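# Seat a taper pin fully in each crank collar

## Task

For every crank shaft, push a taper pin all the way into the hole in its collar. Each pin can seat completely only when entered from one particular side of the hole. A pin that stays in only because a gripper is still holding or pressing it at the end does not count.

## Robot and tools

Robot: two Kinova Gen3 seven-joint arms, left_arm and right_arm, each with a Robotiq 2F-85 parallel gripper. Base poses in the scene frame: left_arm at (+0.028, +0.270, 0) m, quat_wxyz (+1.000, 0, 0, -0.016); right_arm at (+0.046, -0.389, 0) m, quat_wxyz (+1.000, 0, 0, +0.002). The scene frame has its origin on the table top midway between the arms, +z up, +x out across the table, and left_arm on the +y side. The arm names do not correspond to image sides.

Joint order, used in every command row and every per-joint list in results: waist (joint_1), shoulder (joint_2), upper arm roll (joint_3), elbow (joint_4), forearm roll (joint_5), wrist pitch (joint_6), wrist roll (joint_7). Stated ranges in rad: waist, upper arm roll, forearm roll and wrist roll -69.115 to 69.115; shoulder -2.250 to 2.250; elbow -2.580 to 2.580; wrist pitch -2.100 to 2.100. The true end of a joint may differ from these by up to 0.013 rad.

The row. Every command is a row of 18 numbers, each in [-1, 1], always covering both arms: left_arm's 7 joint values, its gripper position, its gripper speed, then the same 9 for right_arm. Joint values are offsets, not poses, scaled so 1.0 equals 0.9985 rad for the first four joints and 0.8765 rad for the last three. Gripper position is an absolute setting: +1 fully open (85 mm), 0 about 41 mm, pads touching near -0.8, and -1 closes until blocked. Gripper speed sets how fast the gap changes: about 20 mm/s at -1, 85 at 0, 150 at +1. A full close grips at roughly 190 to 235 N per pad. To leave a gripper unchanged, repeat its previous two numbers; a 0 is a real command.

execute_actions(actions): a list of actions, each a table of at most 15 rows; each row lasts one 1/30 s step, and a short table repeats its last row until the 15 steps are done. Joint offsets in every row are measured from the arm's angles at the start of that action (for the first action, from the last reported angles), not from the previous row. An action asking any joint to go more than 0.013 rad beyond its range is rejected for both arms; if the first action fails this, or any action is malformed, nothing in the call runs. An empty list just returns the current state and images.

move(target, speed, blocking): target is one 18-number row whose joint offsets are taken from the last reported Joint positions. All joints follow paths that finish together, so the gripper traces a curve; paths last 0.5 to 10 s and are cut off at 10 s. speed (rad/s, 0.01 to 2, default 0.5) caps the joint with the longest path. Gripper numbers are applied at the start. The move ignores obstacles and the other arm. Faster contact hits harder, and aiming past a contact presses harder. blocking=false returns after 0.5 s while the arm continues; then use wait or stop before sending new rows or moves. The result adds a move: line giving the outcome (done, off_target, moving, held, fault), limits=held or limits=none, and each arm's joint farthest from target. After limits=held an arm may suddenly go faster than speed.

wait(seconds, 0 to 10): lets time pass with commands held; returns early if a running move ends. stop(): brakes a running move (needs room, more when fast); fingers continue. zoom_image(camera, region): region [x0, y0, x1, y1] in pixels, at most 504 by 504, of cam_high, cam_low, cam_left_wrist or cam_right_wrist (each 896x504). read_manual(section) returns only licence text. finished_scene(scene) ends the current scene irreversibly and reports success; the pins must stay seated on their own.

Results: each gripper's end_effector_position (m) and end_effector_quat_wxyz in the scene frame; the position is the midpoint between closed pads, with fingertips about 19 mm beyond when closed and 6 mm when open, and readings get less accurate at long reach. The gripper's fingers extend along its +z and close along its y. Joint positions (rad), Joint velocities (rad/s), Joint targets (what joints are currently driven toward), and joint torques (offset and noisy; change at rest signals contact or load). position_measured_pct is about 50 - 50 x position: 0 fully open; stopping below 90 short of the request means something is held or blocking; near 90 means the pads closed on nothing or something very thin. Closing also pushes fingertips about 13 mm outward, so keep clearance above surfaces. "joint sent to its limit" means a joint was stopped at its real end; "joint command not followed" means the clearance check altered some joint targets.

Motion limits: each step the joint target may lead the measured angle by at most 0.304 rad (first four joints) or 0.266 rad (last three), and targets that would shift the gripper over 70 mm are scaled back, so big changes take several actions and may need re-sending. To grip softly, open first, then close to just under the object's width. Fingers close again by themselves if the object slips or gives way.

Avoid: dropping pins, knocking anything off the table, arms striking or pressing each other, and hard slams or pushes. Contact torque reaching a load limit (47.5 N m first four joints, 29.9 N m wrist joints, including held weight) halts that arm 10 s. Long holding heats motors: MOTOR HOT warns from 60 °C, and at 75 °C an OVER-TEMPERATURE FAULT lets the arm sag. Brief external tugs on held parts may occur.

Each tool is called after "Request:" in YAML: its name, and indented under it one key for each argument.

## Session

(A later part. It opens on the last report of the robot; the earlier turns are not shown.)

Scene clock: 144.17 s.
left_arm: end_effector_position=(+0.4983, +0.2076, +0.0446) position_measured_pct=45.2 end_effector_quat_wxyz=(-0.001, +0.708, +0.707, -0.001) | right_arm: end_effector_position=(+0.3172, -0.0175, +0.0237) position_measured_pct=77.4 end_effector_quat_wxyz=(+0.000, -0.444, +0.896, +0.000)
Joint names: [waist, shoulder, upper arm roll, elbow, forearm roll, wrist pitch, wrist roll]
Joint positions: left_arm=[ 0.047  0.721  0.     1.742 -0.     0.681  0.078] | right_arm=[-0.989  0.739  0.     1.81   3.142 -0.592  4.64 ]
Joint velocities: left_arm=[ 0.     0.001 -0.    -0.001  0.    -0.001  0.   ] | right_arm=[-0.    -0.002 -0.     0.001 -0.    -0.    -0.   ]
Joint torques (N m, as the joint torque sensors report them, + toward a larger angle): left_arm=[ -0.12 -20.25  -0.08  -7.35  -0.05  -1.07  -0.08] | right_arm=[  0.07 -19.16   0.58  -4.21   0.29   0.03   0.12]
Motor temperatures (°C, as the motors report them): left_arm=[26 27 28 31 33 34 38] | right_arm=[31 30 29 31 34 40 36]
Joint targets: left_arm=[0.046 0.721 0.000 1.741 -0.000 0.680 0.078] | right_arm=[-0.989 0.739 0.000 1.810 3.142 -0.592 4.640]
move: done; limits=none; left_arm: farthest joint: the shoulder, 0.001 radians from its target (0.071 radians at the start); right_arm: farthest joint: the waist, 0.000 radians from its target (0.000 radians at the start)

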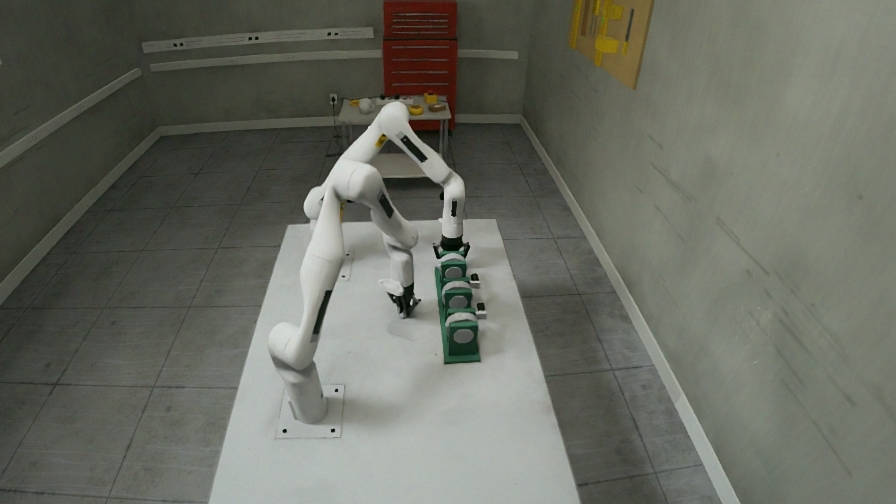

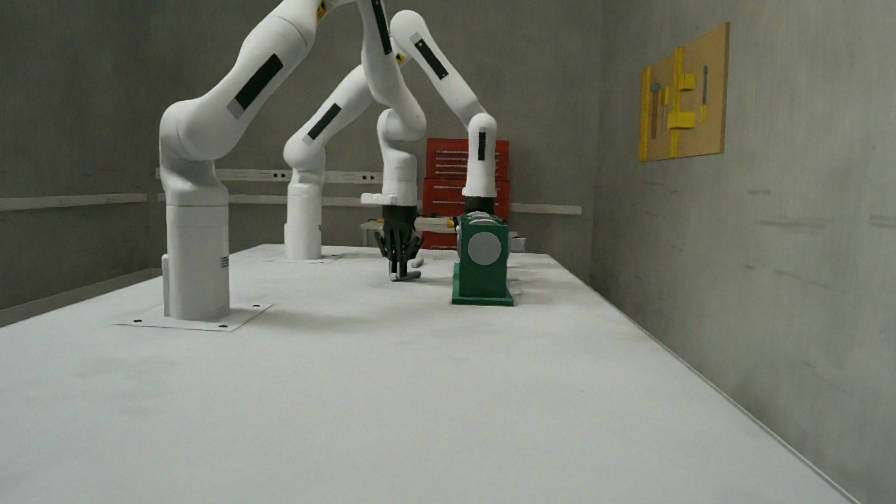

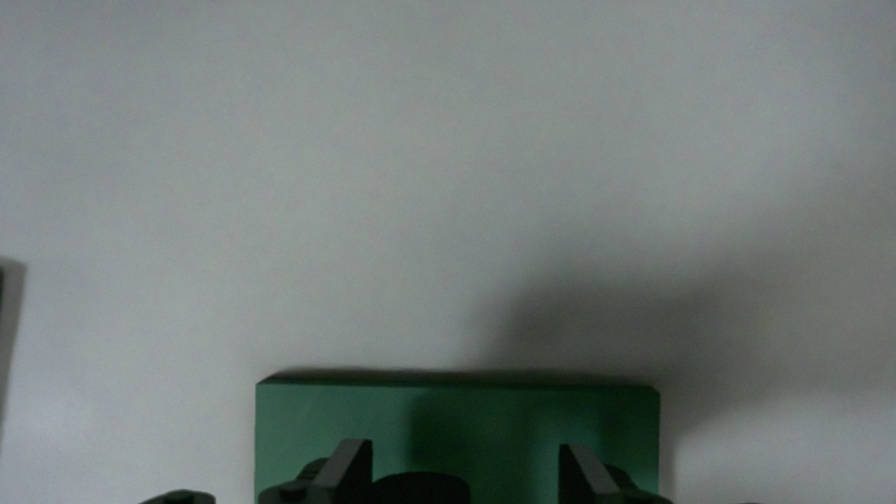

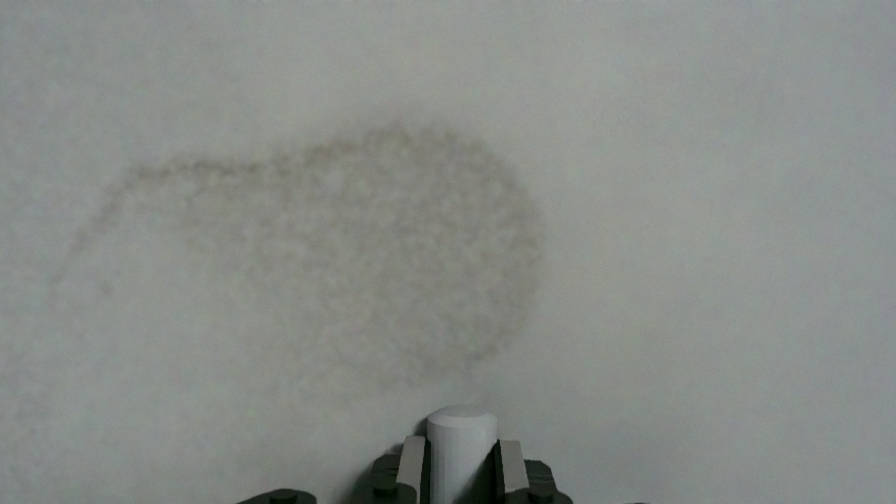

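Working. Continue.

Request:
move:
  target: [-0.008,0.0796,0,-0.190,0,0.1235,-0.008,0.1,0, 0,0,0,0,0,0,0,-1,0]
  speed: 0.08

Request:
zoom_image:
  camera: "cam_high"
  region: [400,220,520,340]

Scene clock: 147.00 s.
left_arm: end_effector_position=(+0.5467, +0.2075, +0.0436) position_measured_pct=45.2 end_effector_quat_wxyz=(-0.003, +0.708, +0.707, -0.003) | right_arm: end_effector_position=(+0.3172, -0.0175, +0.0237) position_measured_pct=77.4 end_effector_quat_wxyz=(+0.000, -0.444, +0.896, +0.000)
Joint names: [waist, shoulder, upper arm roll, elbow, forearm roll, wrist pitch, wrist roll]
Joint positions: left_arm=[0.039 0.802 0.001 1.555 0.    0.792 0.071] | right_arm=[-0.989  0.739  0.     1.81   3.142 -0.592  4.64 ]
Joint velocities: left_arm=[ 0.     0.001 -0.002 -0.     0.    -0.001 -0.   ] | right_arm=[ 0.     0.    -0.002 -0.001 -0.     0.     0.   ]
Joint torques (N m, as the joint torque sensors report them, + toward a larger angle): left_arm=[ -0.6  -22.14  -0.34  -8.99  -0.17  -1.26   0.21] | right_arm=[ -0.25 -19.45   0.49  -4.51   0.21   0.09   0.08]
Motor temperatures (°C, as the motors report them): left_arm=[26 27 28 31 33 34 38] | right_arm=[31 30 29 31 34 40 36]
Joint targets: left_arm=[0.039 0.801 0.000 1.552 -0.000 0.790 0.071] | right_arm=[-0.989 0.739 0.000 1.810 3.142 -0.592 4.640]
move: done; limits=none; left_arm: farthest joint: the elbow, 0.003 radians from its target (0.190 radians at the start); right_arm: farthest joint: the waist, 0.000 radians from its target (0.000 radians at the start)

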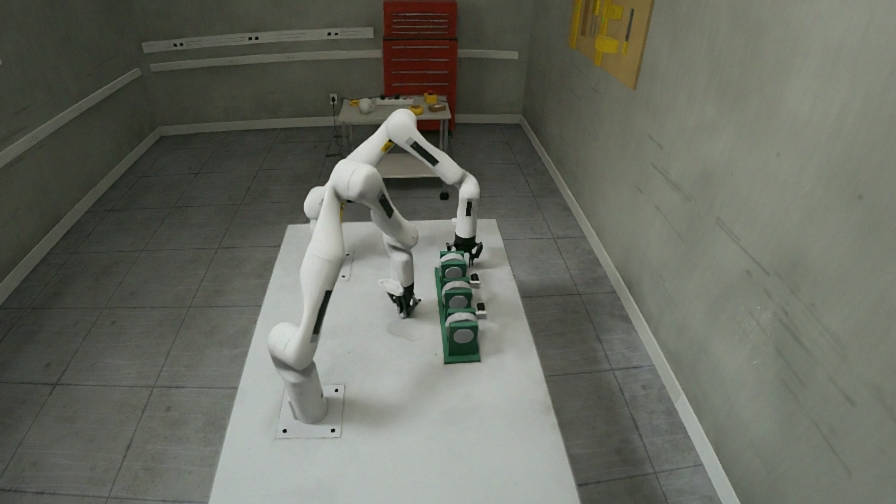

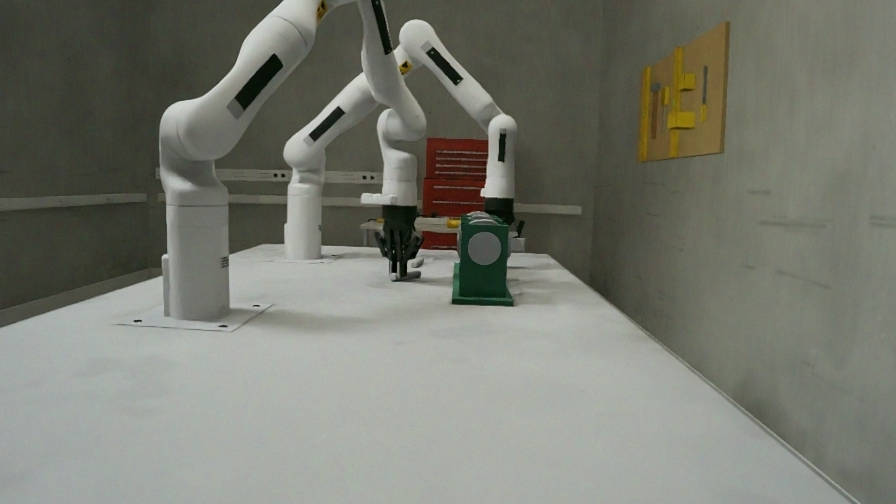

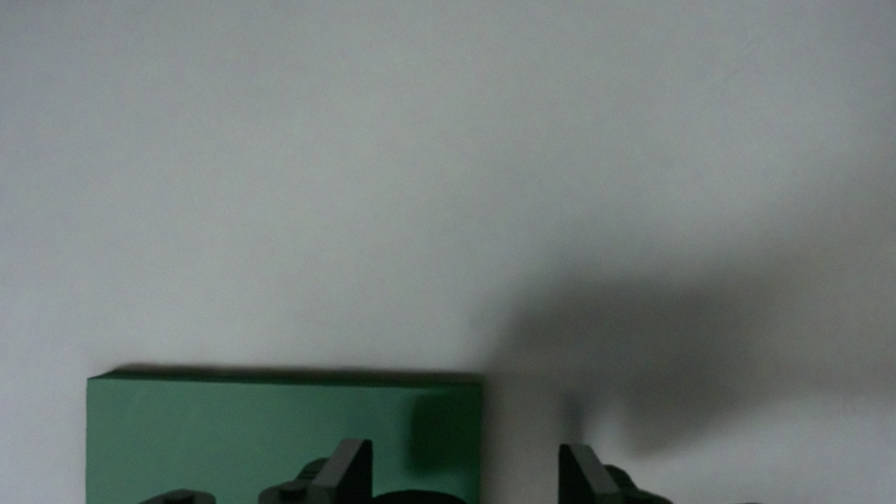

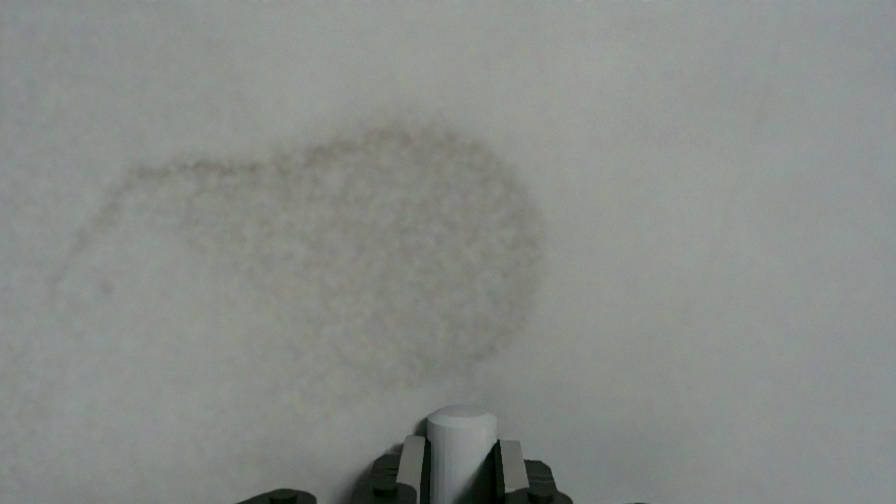

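Region (400, 220, 520, 340) of cam_high's 896x504 image, scaled by 4.200, with more detail than that image has.

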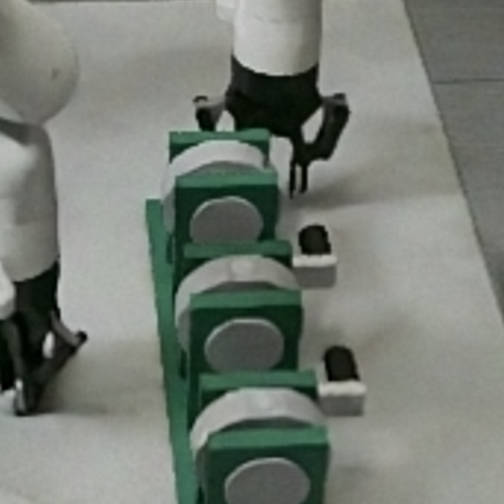

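Request:
move:
  target: [0,0,0,0,0,0,0,-0.4,-0.5, 0,-0.36,0,0,0,-0.513,0,-1,0]

Request:
move:
  target: [-0.001,-0.0244,0,-0.0586,0,0.086,0,-0.4,-0.5, 0,0,0,0,0,0,0,-1,0]
  speed: 0.1

Request:
move:
  target: [-0.001,-0.0276,0,-0.0414,0,0.0786,0,-0.4,-0.5, 0,0,0,0,0,0,0,-1,0]
  speed: 0.1

Request:
zoom_image:
  camera: "cam_high"
  region: [400,220,520,340]

Scene clock: 149.47 s.
left_arm: end_effector_position=(+0.5436, +0.2073, +0.0424) position_measured_pct=67.9 end_effector_quat_wxyz=(-0.005, +0.708, +0.706, -0.005) | right_arm: end_effector_position=(+0.2761, -0.0803, +0.1832) position_measured_pct=77.4 end_effector_quat_wxyz=(-0.038, -0.443, +0.895, -0.023)
Joint names: [waist, shoulder, upper arm roll, elbow, forearm roll, wrist pitch, wrist roll]
Joint positions: left_arm=[0.04  0.803 0.001 1.559 0.    0.795 0.071] | right_arm=[-0.989  0.38   0.     1.81   3.142 -1.042  4.64 ]
Joint velocities: left_arm=[-0.    -0.    -0.    -0.    -0.    -0.001  0.   ] | right_arm=[ 0.    -0.003 -0.     0.    -0.    -0.     0.   ]
Joint torques (N m, as the joint torque sensors report them, + toward a larger angle): left_arm=[ -0.18 -21.95  -0.28  -9.49  -0.11  -1.62  -0.14] | right_arm=[ -0.18 -15.41   0.55  -6.94  -0.15  -0.21   0.16]
Motor temperatures (°C, as the motors report them): left_arm=[26 28 28 31 33 34 38] | right_arm=[31 30 29 31 34 40 36]
Joint targets: left_arm=[0.039 0.802 0.001 1.555 0.000 0.792 0.071] | right_arm=[-0.989 0.380 0.000 1.810 3.142 -1.042 4.640]
move: done; limits=none; left_arm: farthest joint: the elbow, 0.004 radians from its target (0.000 radians at the start); right_arm: farthest joint: the waist, 0.000 radians from its target (0.000 radians at the start)

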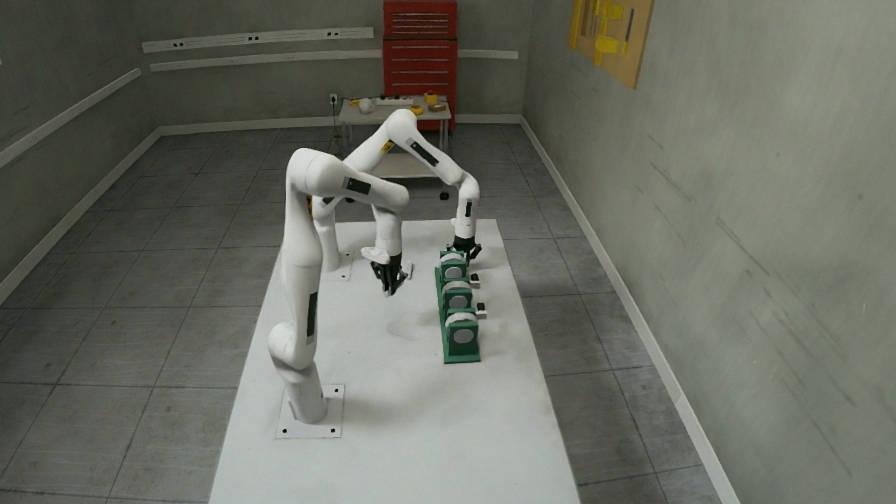

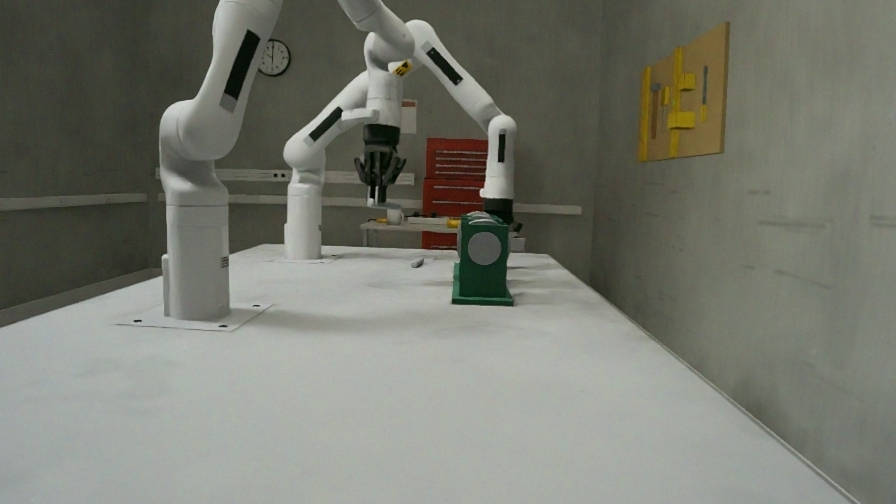

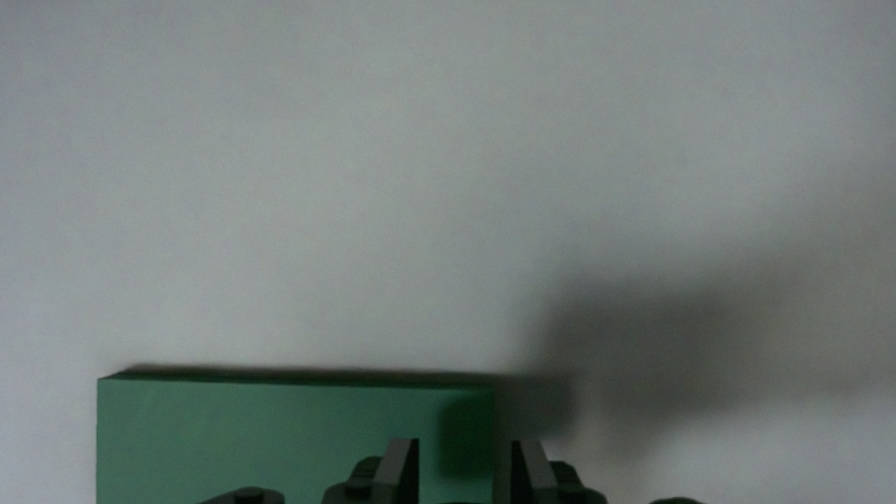

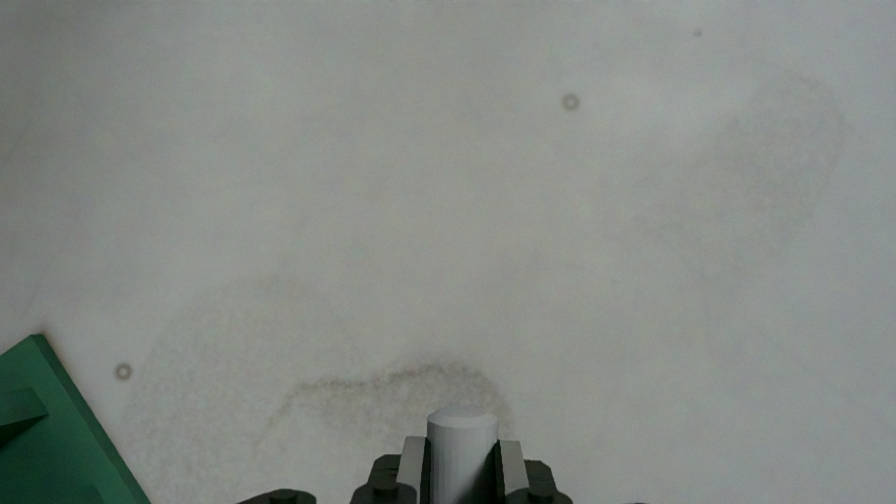

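Scene clock: 150.50 s.
left_arm: end_effector_position=(+0.5599, +0.2074, +0.0681) position_measured_pct=67.9 end_effector_quat_wxyz=(-0.000, +0.707, +0.707, -0.000) | right_arm: end_effector_position=(+0.2761, -0.0803, +0.1832) position_measured_pct=77.4 end_effector_quat_wxyz=(-0.038, -0.443, +0.895, -0.023)
Joint names: [waist, shoulder, upper arm roll, elbow, forearm roll, wrist pitch, wrist roll]
Joint positions: left_arm=[ 0.038  0.781  0.     1.496 -0.     0.865  0.071] | right_arm=[-0.989  0.38   0.     1.81   3.142 -1.042  4.64 ]
Joint velocities: left_arm=[ 0.    -0.001 -0.001 -0.001  0.    -0.001 -0.   ] | right_arm=[-0.    -0.002 -0.001  0.     0.    -0.001  0.   ]
Joint torques (N m, as the joint torque sensors report them, + toward a larger angle): left_arm=[  0.29 -24.09   0.53  -3.58  -0.22   3.1   -0.13] | right_arm=[ -0.25 -15.78   0.37  -6.85   0.01   0.07  -0.2 ]
Motor temperatures (°C, as the motors report them): left_arm=[26 28 28 31 33 34 38] | right_arm=[31 30 29 31 34 40 36]
Joint targets: left_arm=[0.039 0.779 0.001 1.500 0.000 0.871 0.071] | right_arm=[-0.989 0.380 0.000 1.810 3.142 -1.042 4.640]
move: done; limits=none; left_arm: farthest joint: the wrist pitch, 0.006 radians from its target (0.075 radians at the start); right_arm: farthest joint: the waist, 0.000 radians from its target (0.000 radians at the start)

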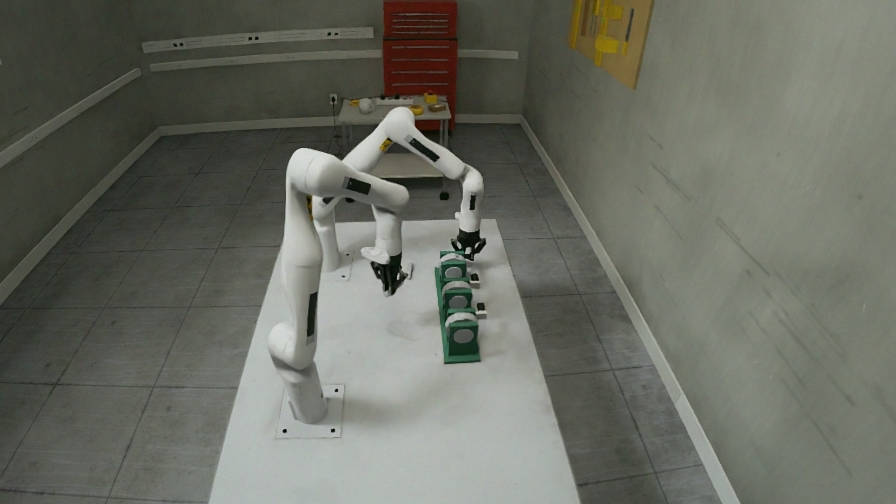

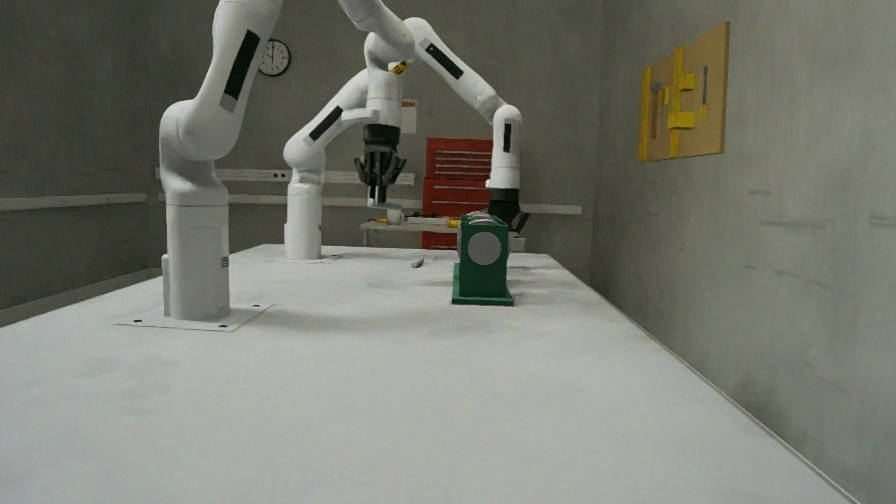

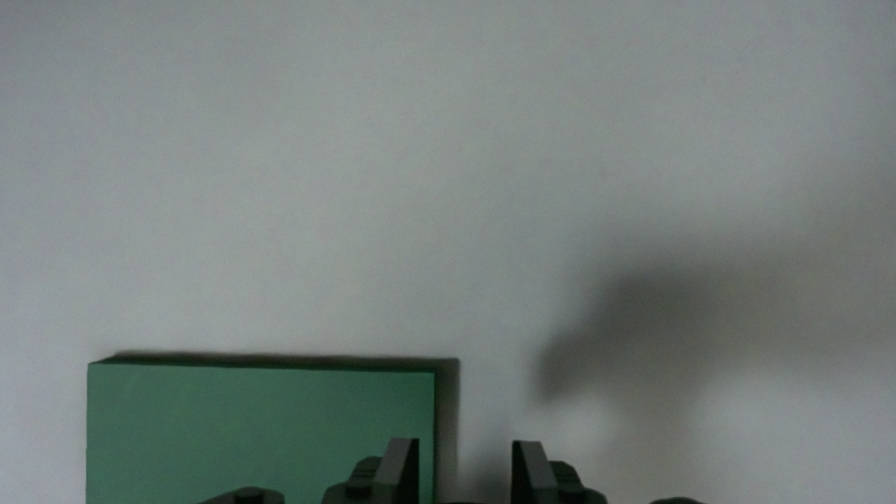

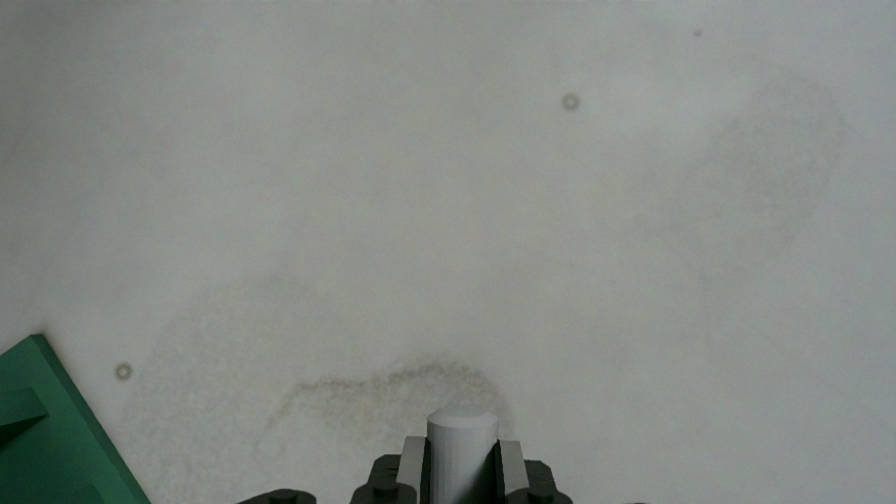

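Scene clock: 151.47 s.
left_arm: end_effector_position=(+0.5649, +0.2074, +0.0917) position_measured_pct=67.9 end_effector_quat_wxyz=(-0.001, +0.707, +0.707, -0.001) | right_arm: end_effector_position=(+0.2761, -0.0803, +0.1832) position_measured_pct=77.4 end_effector_quat_wxyz=(-0.038, -0.443, +0.895, -0.023)
Joint names: [waist, shoulder, upper arm roll, elbow, forearm roll, wrist pitch, wrist roll]
Joint positions: left_arm=[0.037 0.756 0.001 1.455 0.    0.932 0.071] | right_arm=[-0.989  0.38   0.     1.81   3.142 -1.042  4.64 ]
Joint velocities: left_arm=[-0.    -0.     0.001  0.001 -0.    -0.001 -0.   ] | right_arm=[-0.    -0.     0.     0.001 -0.     0.     0.   ]
Joint torques (N m, as the joint torque sensors report them, + toward a larger angle): left_arm=[  0.28 -24.2    0.17  -7.67  -0.32   0.62  -0.28] | right_arm=[ -0.12 -16.08   0.5   -7.35  -0.1   -0.27   0.26]
Motor temperatures (°C, as the motors report them): left_arm=[26 28 28 31 33 34 38] | right_arm=[31 30 29 31 34 40 36]
Joint targets: left_arm=[0.037 0.754 0.000 1.455 -0.000 0.934 0.071] | right_arm=[-0.989 0.380 0.000 1.810 3.142 -1.042 4.640]
move: done; limits=none; left_arm: farthest joint: the shoulder, 0.003 radians from its target (0.028 radians at the start); right_arm: farthest joint: the waist, 0.000 radians from its target (0.000 radians at the start)

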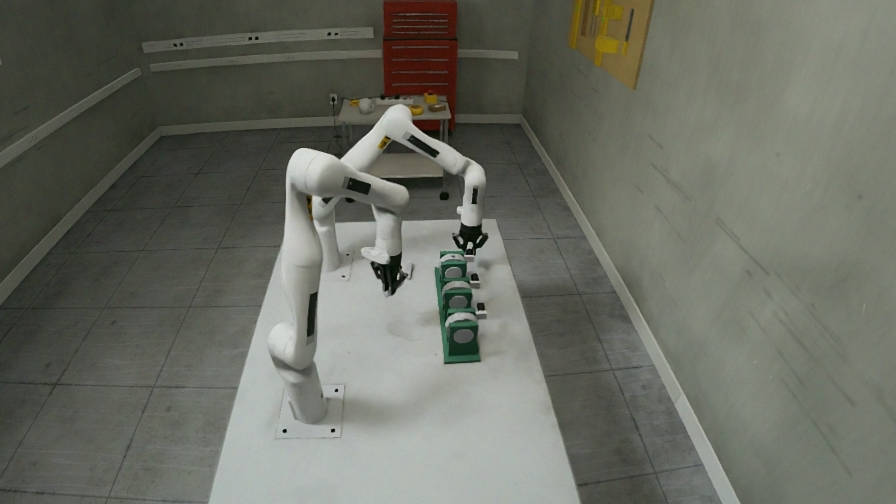

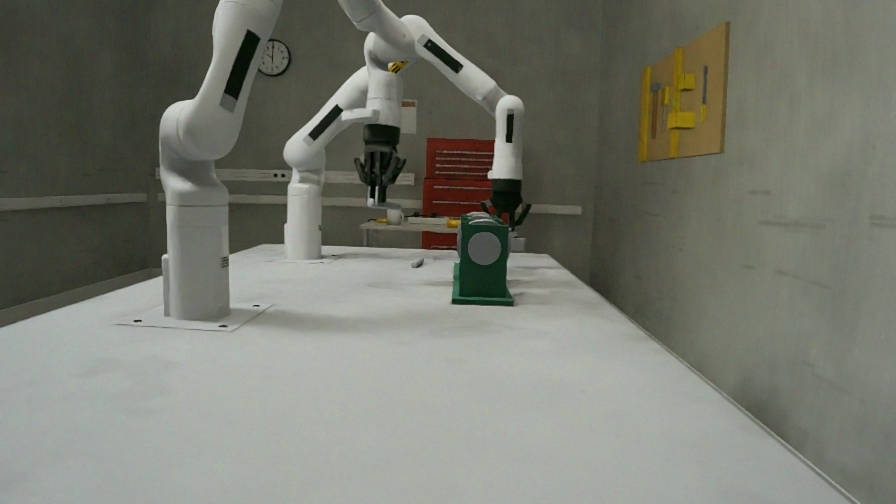

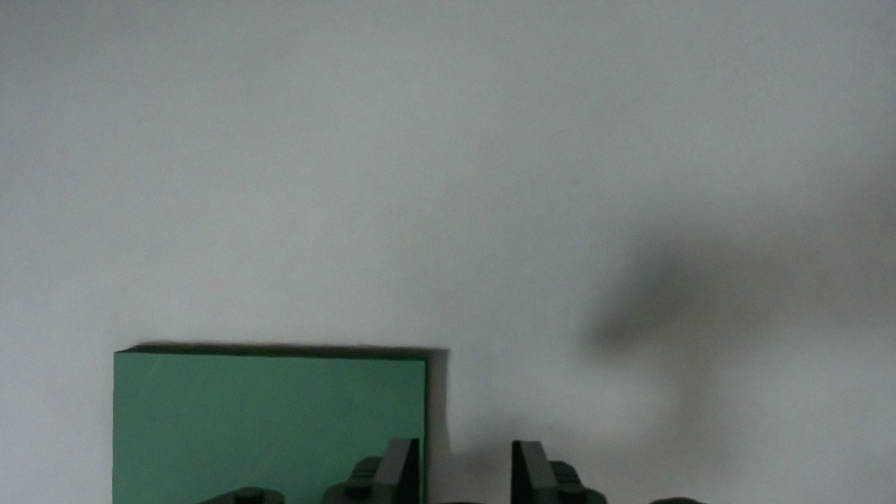

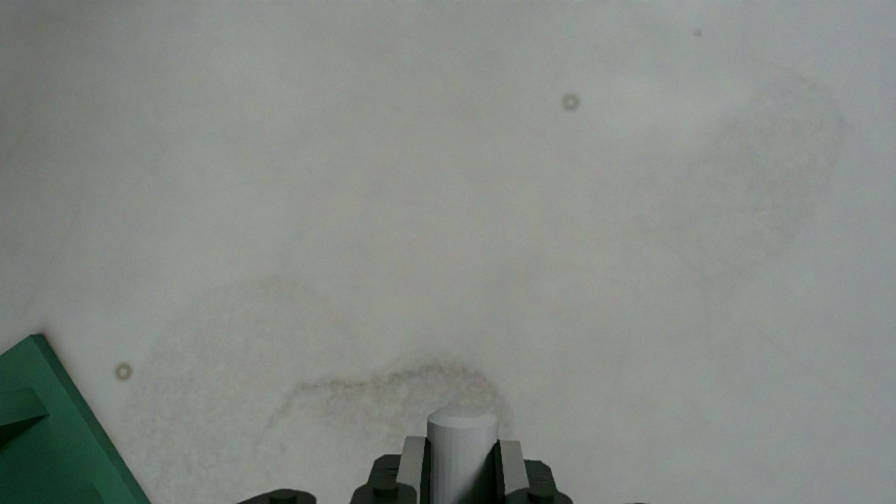

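Region (400, 220, 520, 340) of cam_high's 896x504 image, scaled by 4.200, with more detail than that image has.

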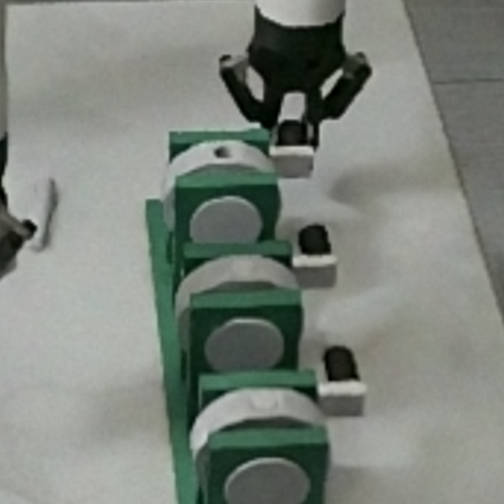

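Request:
move:
  target: [0.001,0.025,0,0.041,0,-0.0765,0,-0.4,-0.5, 0,0,0,0,0,0,0,-1,0]
  speed: 0.06

Request:
move:
  target: [0.001,0.021,0,0.059,0,-0.0833,0,-0.4,-0.5, 0,0,0,0,0,0,0,-1,0]
  speed: 0.06

Request:
zoom_image:
  camera: "cam_low"
  region: [400,190,560,310]

Scene clock: 153.23 s.
left_arm: end_effector_position=(+0.5607, +0.2073, +0.0689) position_measured_pct=67.9 end_effector_quat_wxyz=(+0.001, +0.707, +0.707, +0.000) | right_arm: end_effector_position=(+0.2761, -0.0803, +0.1832) position_measured_pct=77.4 end_effector_quat_wxyz=(-0.038, -0.443, +0.895, -0.023)
Joint names: [waist, shoulder, upper arm roll, elbow, forearm roll, wrist pitch, wrist roll]
Joint positions: left_arm=[ 0.038  0.78   0.     1.495 -0.     0.865  0.071] | right_arm=[-0.989  0.38   0.     1.81   3.142 -1.042  4.64 ]
Joint velocities: left_arm=[-0.     0.    -0.001 -0.     0.    -0.001  0.   ] | right_arm=[-0.     0.001 -0.002  0.001  0.     0.     0.   ]
Joint torques (N m, as the joint torque sensors report them, + toward a larger angle): left_arm=[ -0.22 -21.02   0.14  -6.43   0.     0.15  -0.16] | right_arm=[ -0.27 -16.09   0.37  -6.74   0.09  -0.32  -0.04]
Motor temperatures (°C, as the motors report them): left_arm=[26 28 28 31 33 34 38] | right_arm=[31 30 29 31 34 40 36]
Joint targets: left_arm=[0.038 0.781 0.001 1.496 0.000 0.865 0.071] | right_arm=[-0.989 0.380 0.000 1.810 3.142 -1.042 4.640]
move: done; limits=none; left_arm: farthest joint: the shoulder, 0.001 radians from its target (0.025 radians at the start); right_arm: farthest joint: the waist, 0.000 radians from its target (0.000 radians at the start)

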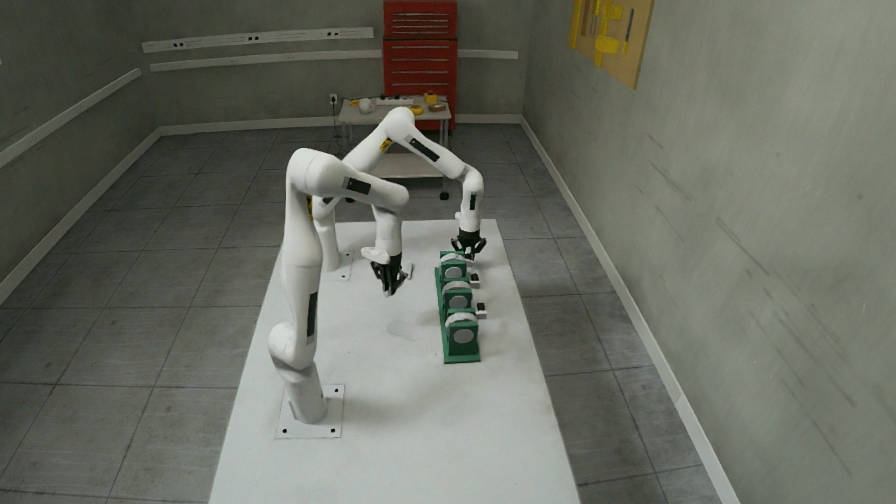

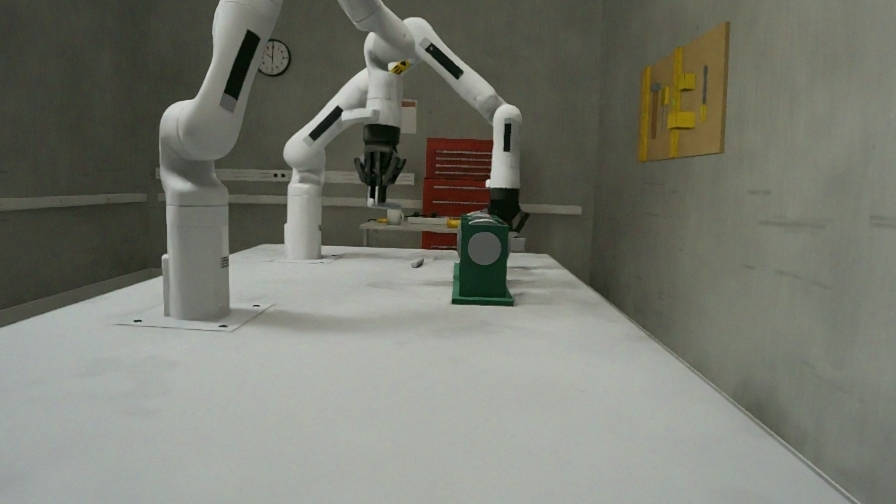

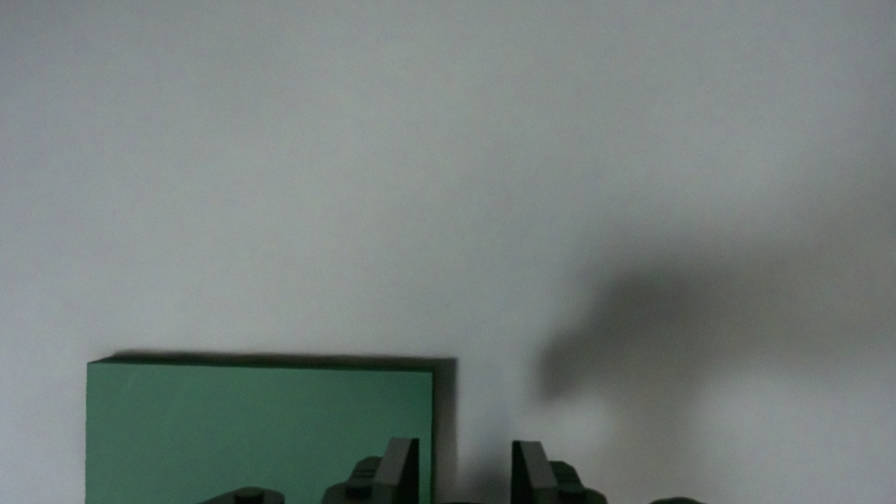

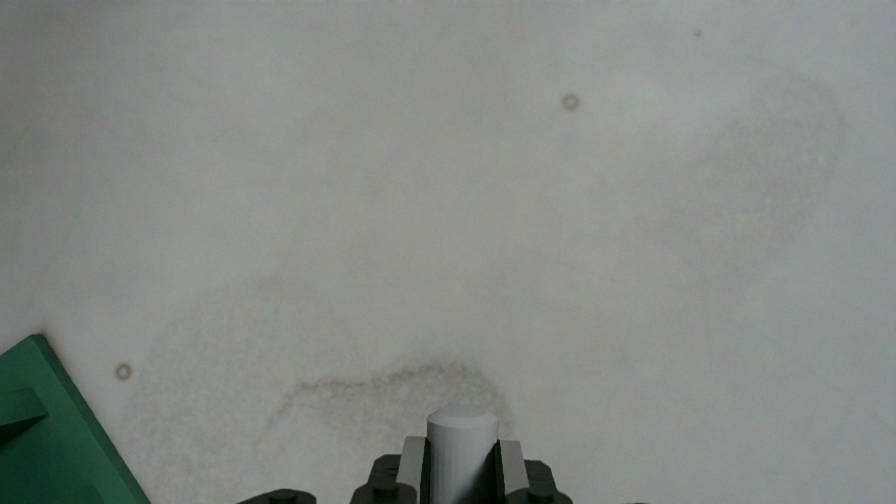

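Scene clock: 154.70 s.
left_arm: end_effector_position=(+0.5466, +0.2073, +0.0453) position_measured_pct=67.9 end_effector_quat_wxyz=(-0.002, +0.708, +0.706, -0.003) | right_arm: end_effector_position=(+0.2761, -0.0803, +0.1832) position_measured_pct=77.4 end_effector_quat_wxyz=(-0.038, -0.443, +0.895, -0.023)
Joint names: [waist, shoulder, upper arm roll, elbow, forearm roll, wrist pitch, wrist roll]
Joint positions: left_arm=[0.039 0.799 0.001 1.555 0.    0.795 0.071] | right_arm=[-0.989  0.38   0.     1.81   3.142 -1.042  4.64 ]
Joint velocities: left_arm=[ 0.    -0.    -0.001  0.     0.    -0.001 -0.   ] | right_arm=[-0.     0.001 -0.001  0.002  0.     0.002 -0.   ]
Joint torques (N m, as the joint torque sensors report them, + toward a larger angle): left_arm=[ -0.6  -19.6   -0.15  -7.99  -0.19  -1.16  -0.28] | right_arm=[ -0.38 -15.57   0.57  -7.17   0.    -0.15  -0.18]
Motor temperatures (°C, as the motors report them): left_arm=[26 28 28 31 33 34 38] | right_arm=[31 30 29 31 34 40 36]
Joint targets: left_arm=[0.039 0.801 0.000 1.554 -0.000 0.792 0.071] | right_arm=[-0.989 0.380 0.000 1.810 3.142 -1.042 4.640]
move: done; limits=none; left_arm: farthest joint: the wrist pitch, 0.003 radians from its target (0.073 radians at the start); right_arm: farthest joint: the waist, 0.000 radians from its target (0.000 radians at the start)

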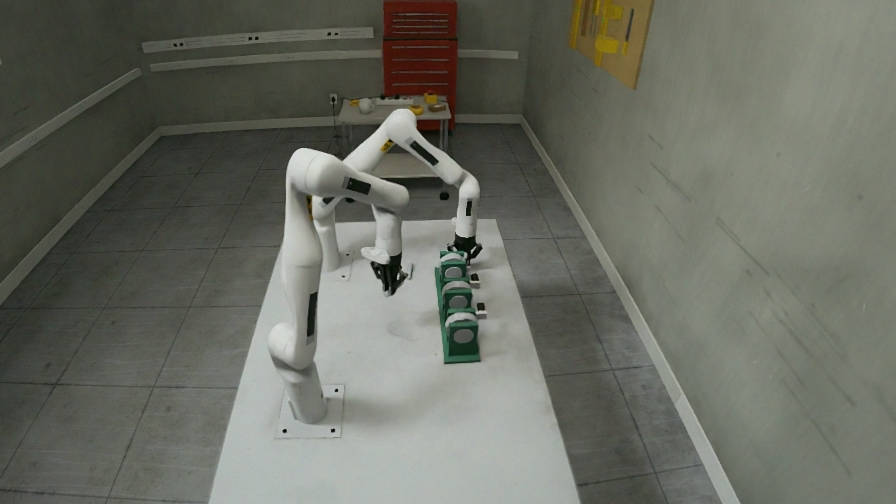

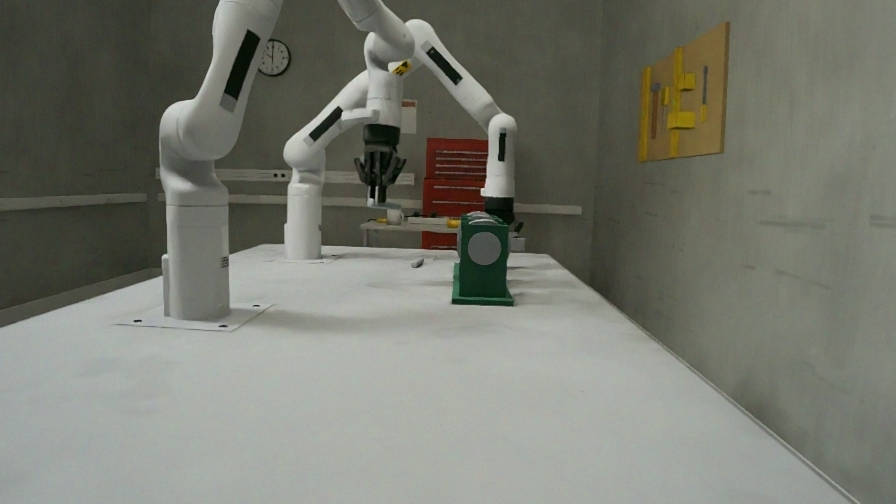

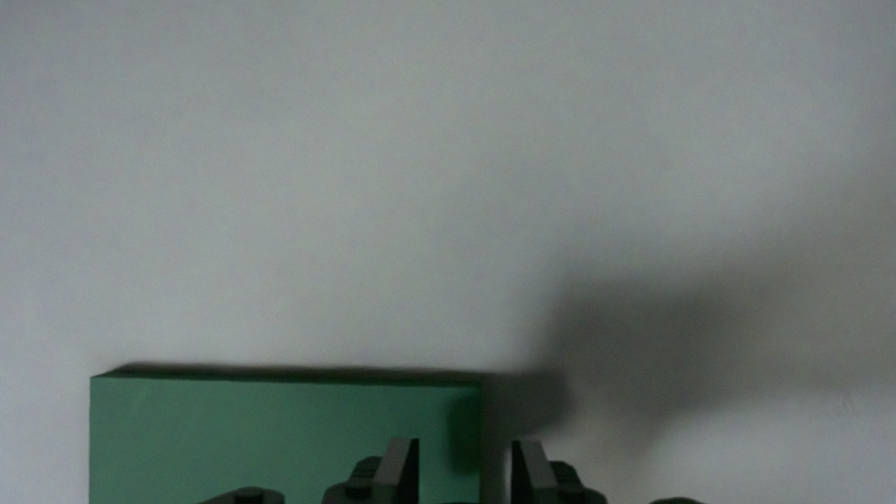

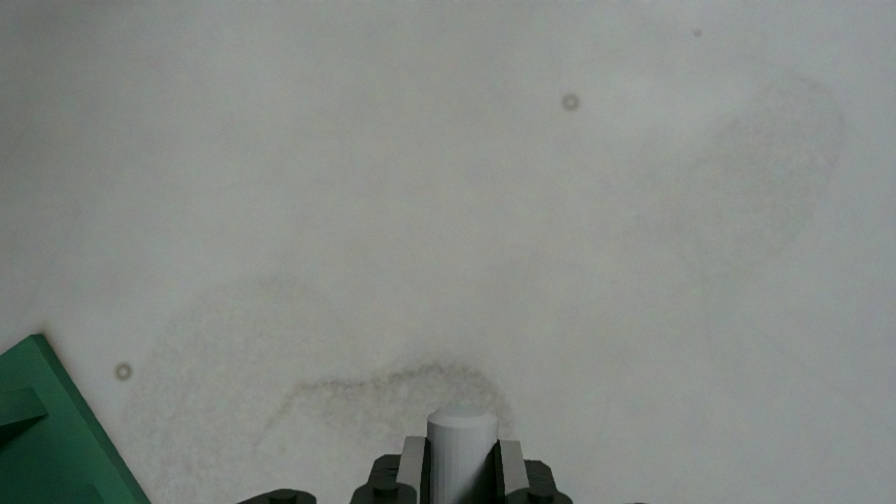

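Region (400, 190, 560, 310) of cam_low's 896x504 image, scaled by 3.150, with more detail than that image has; it fills the top 378 rows of this view, and the rest is white.

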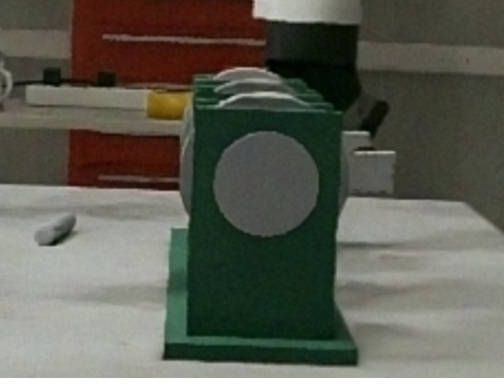

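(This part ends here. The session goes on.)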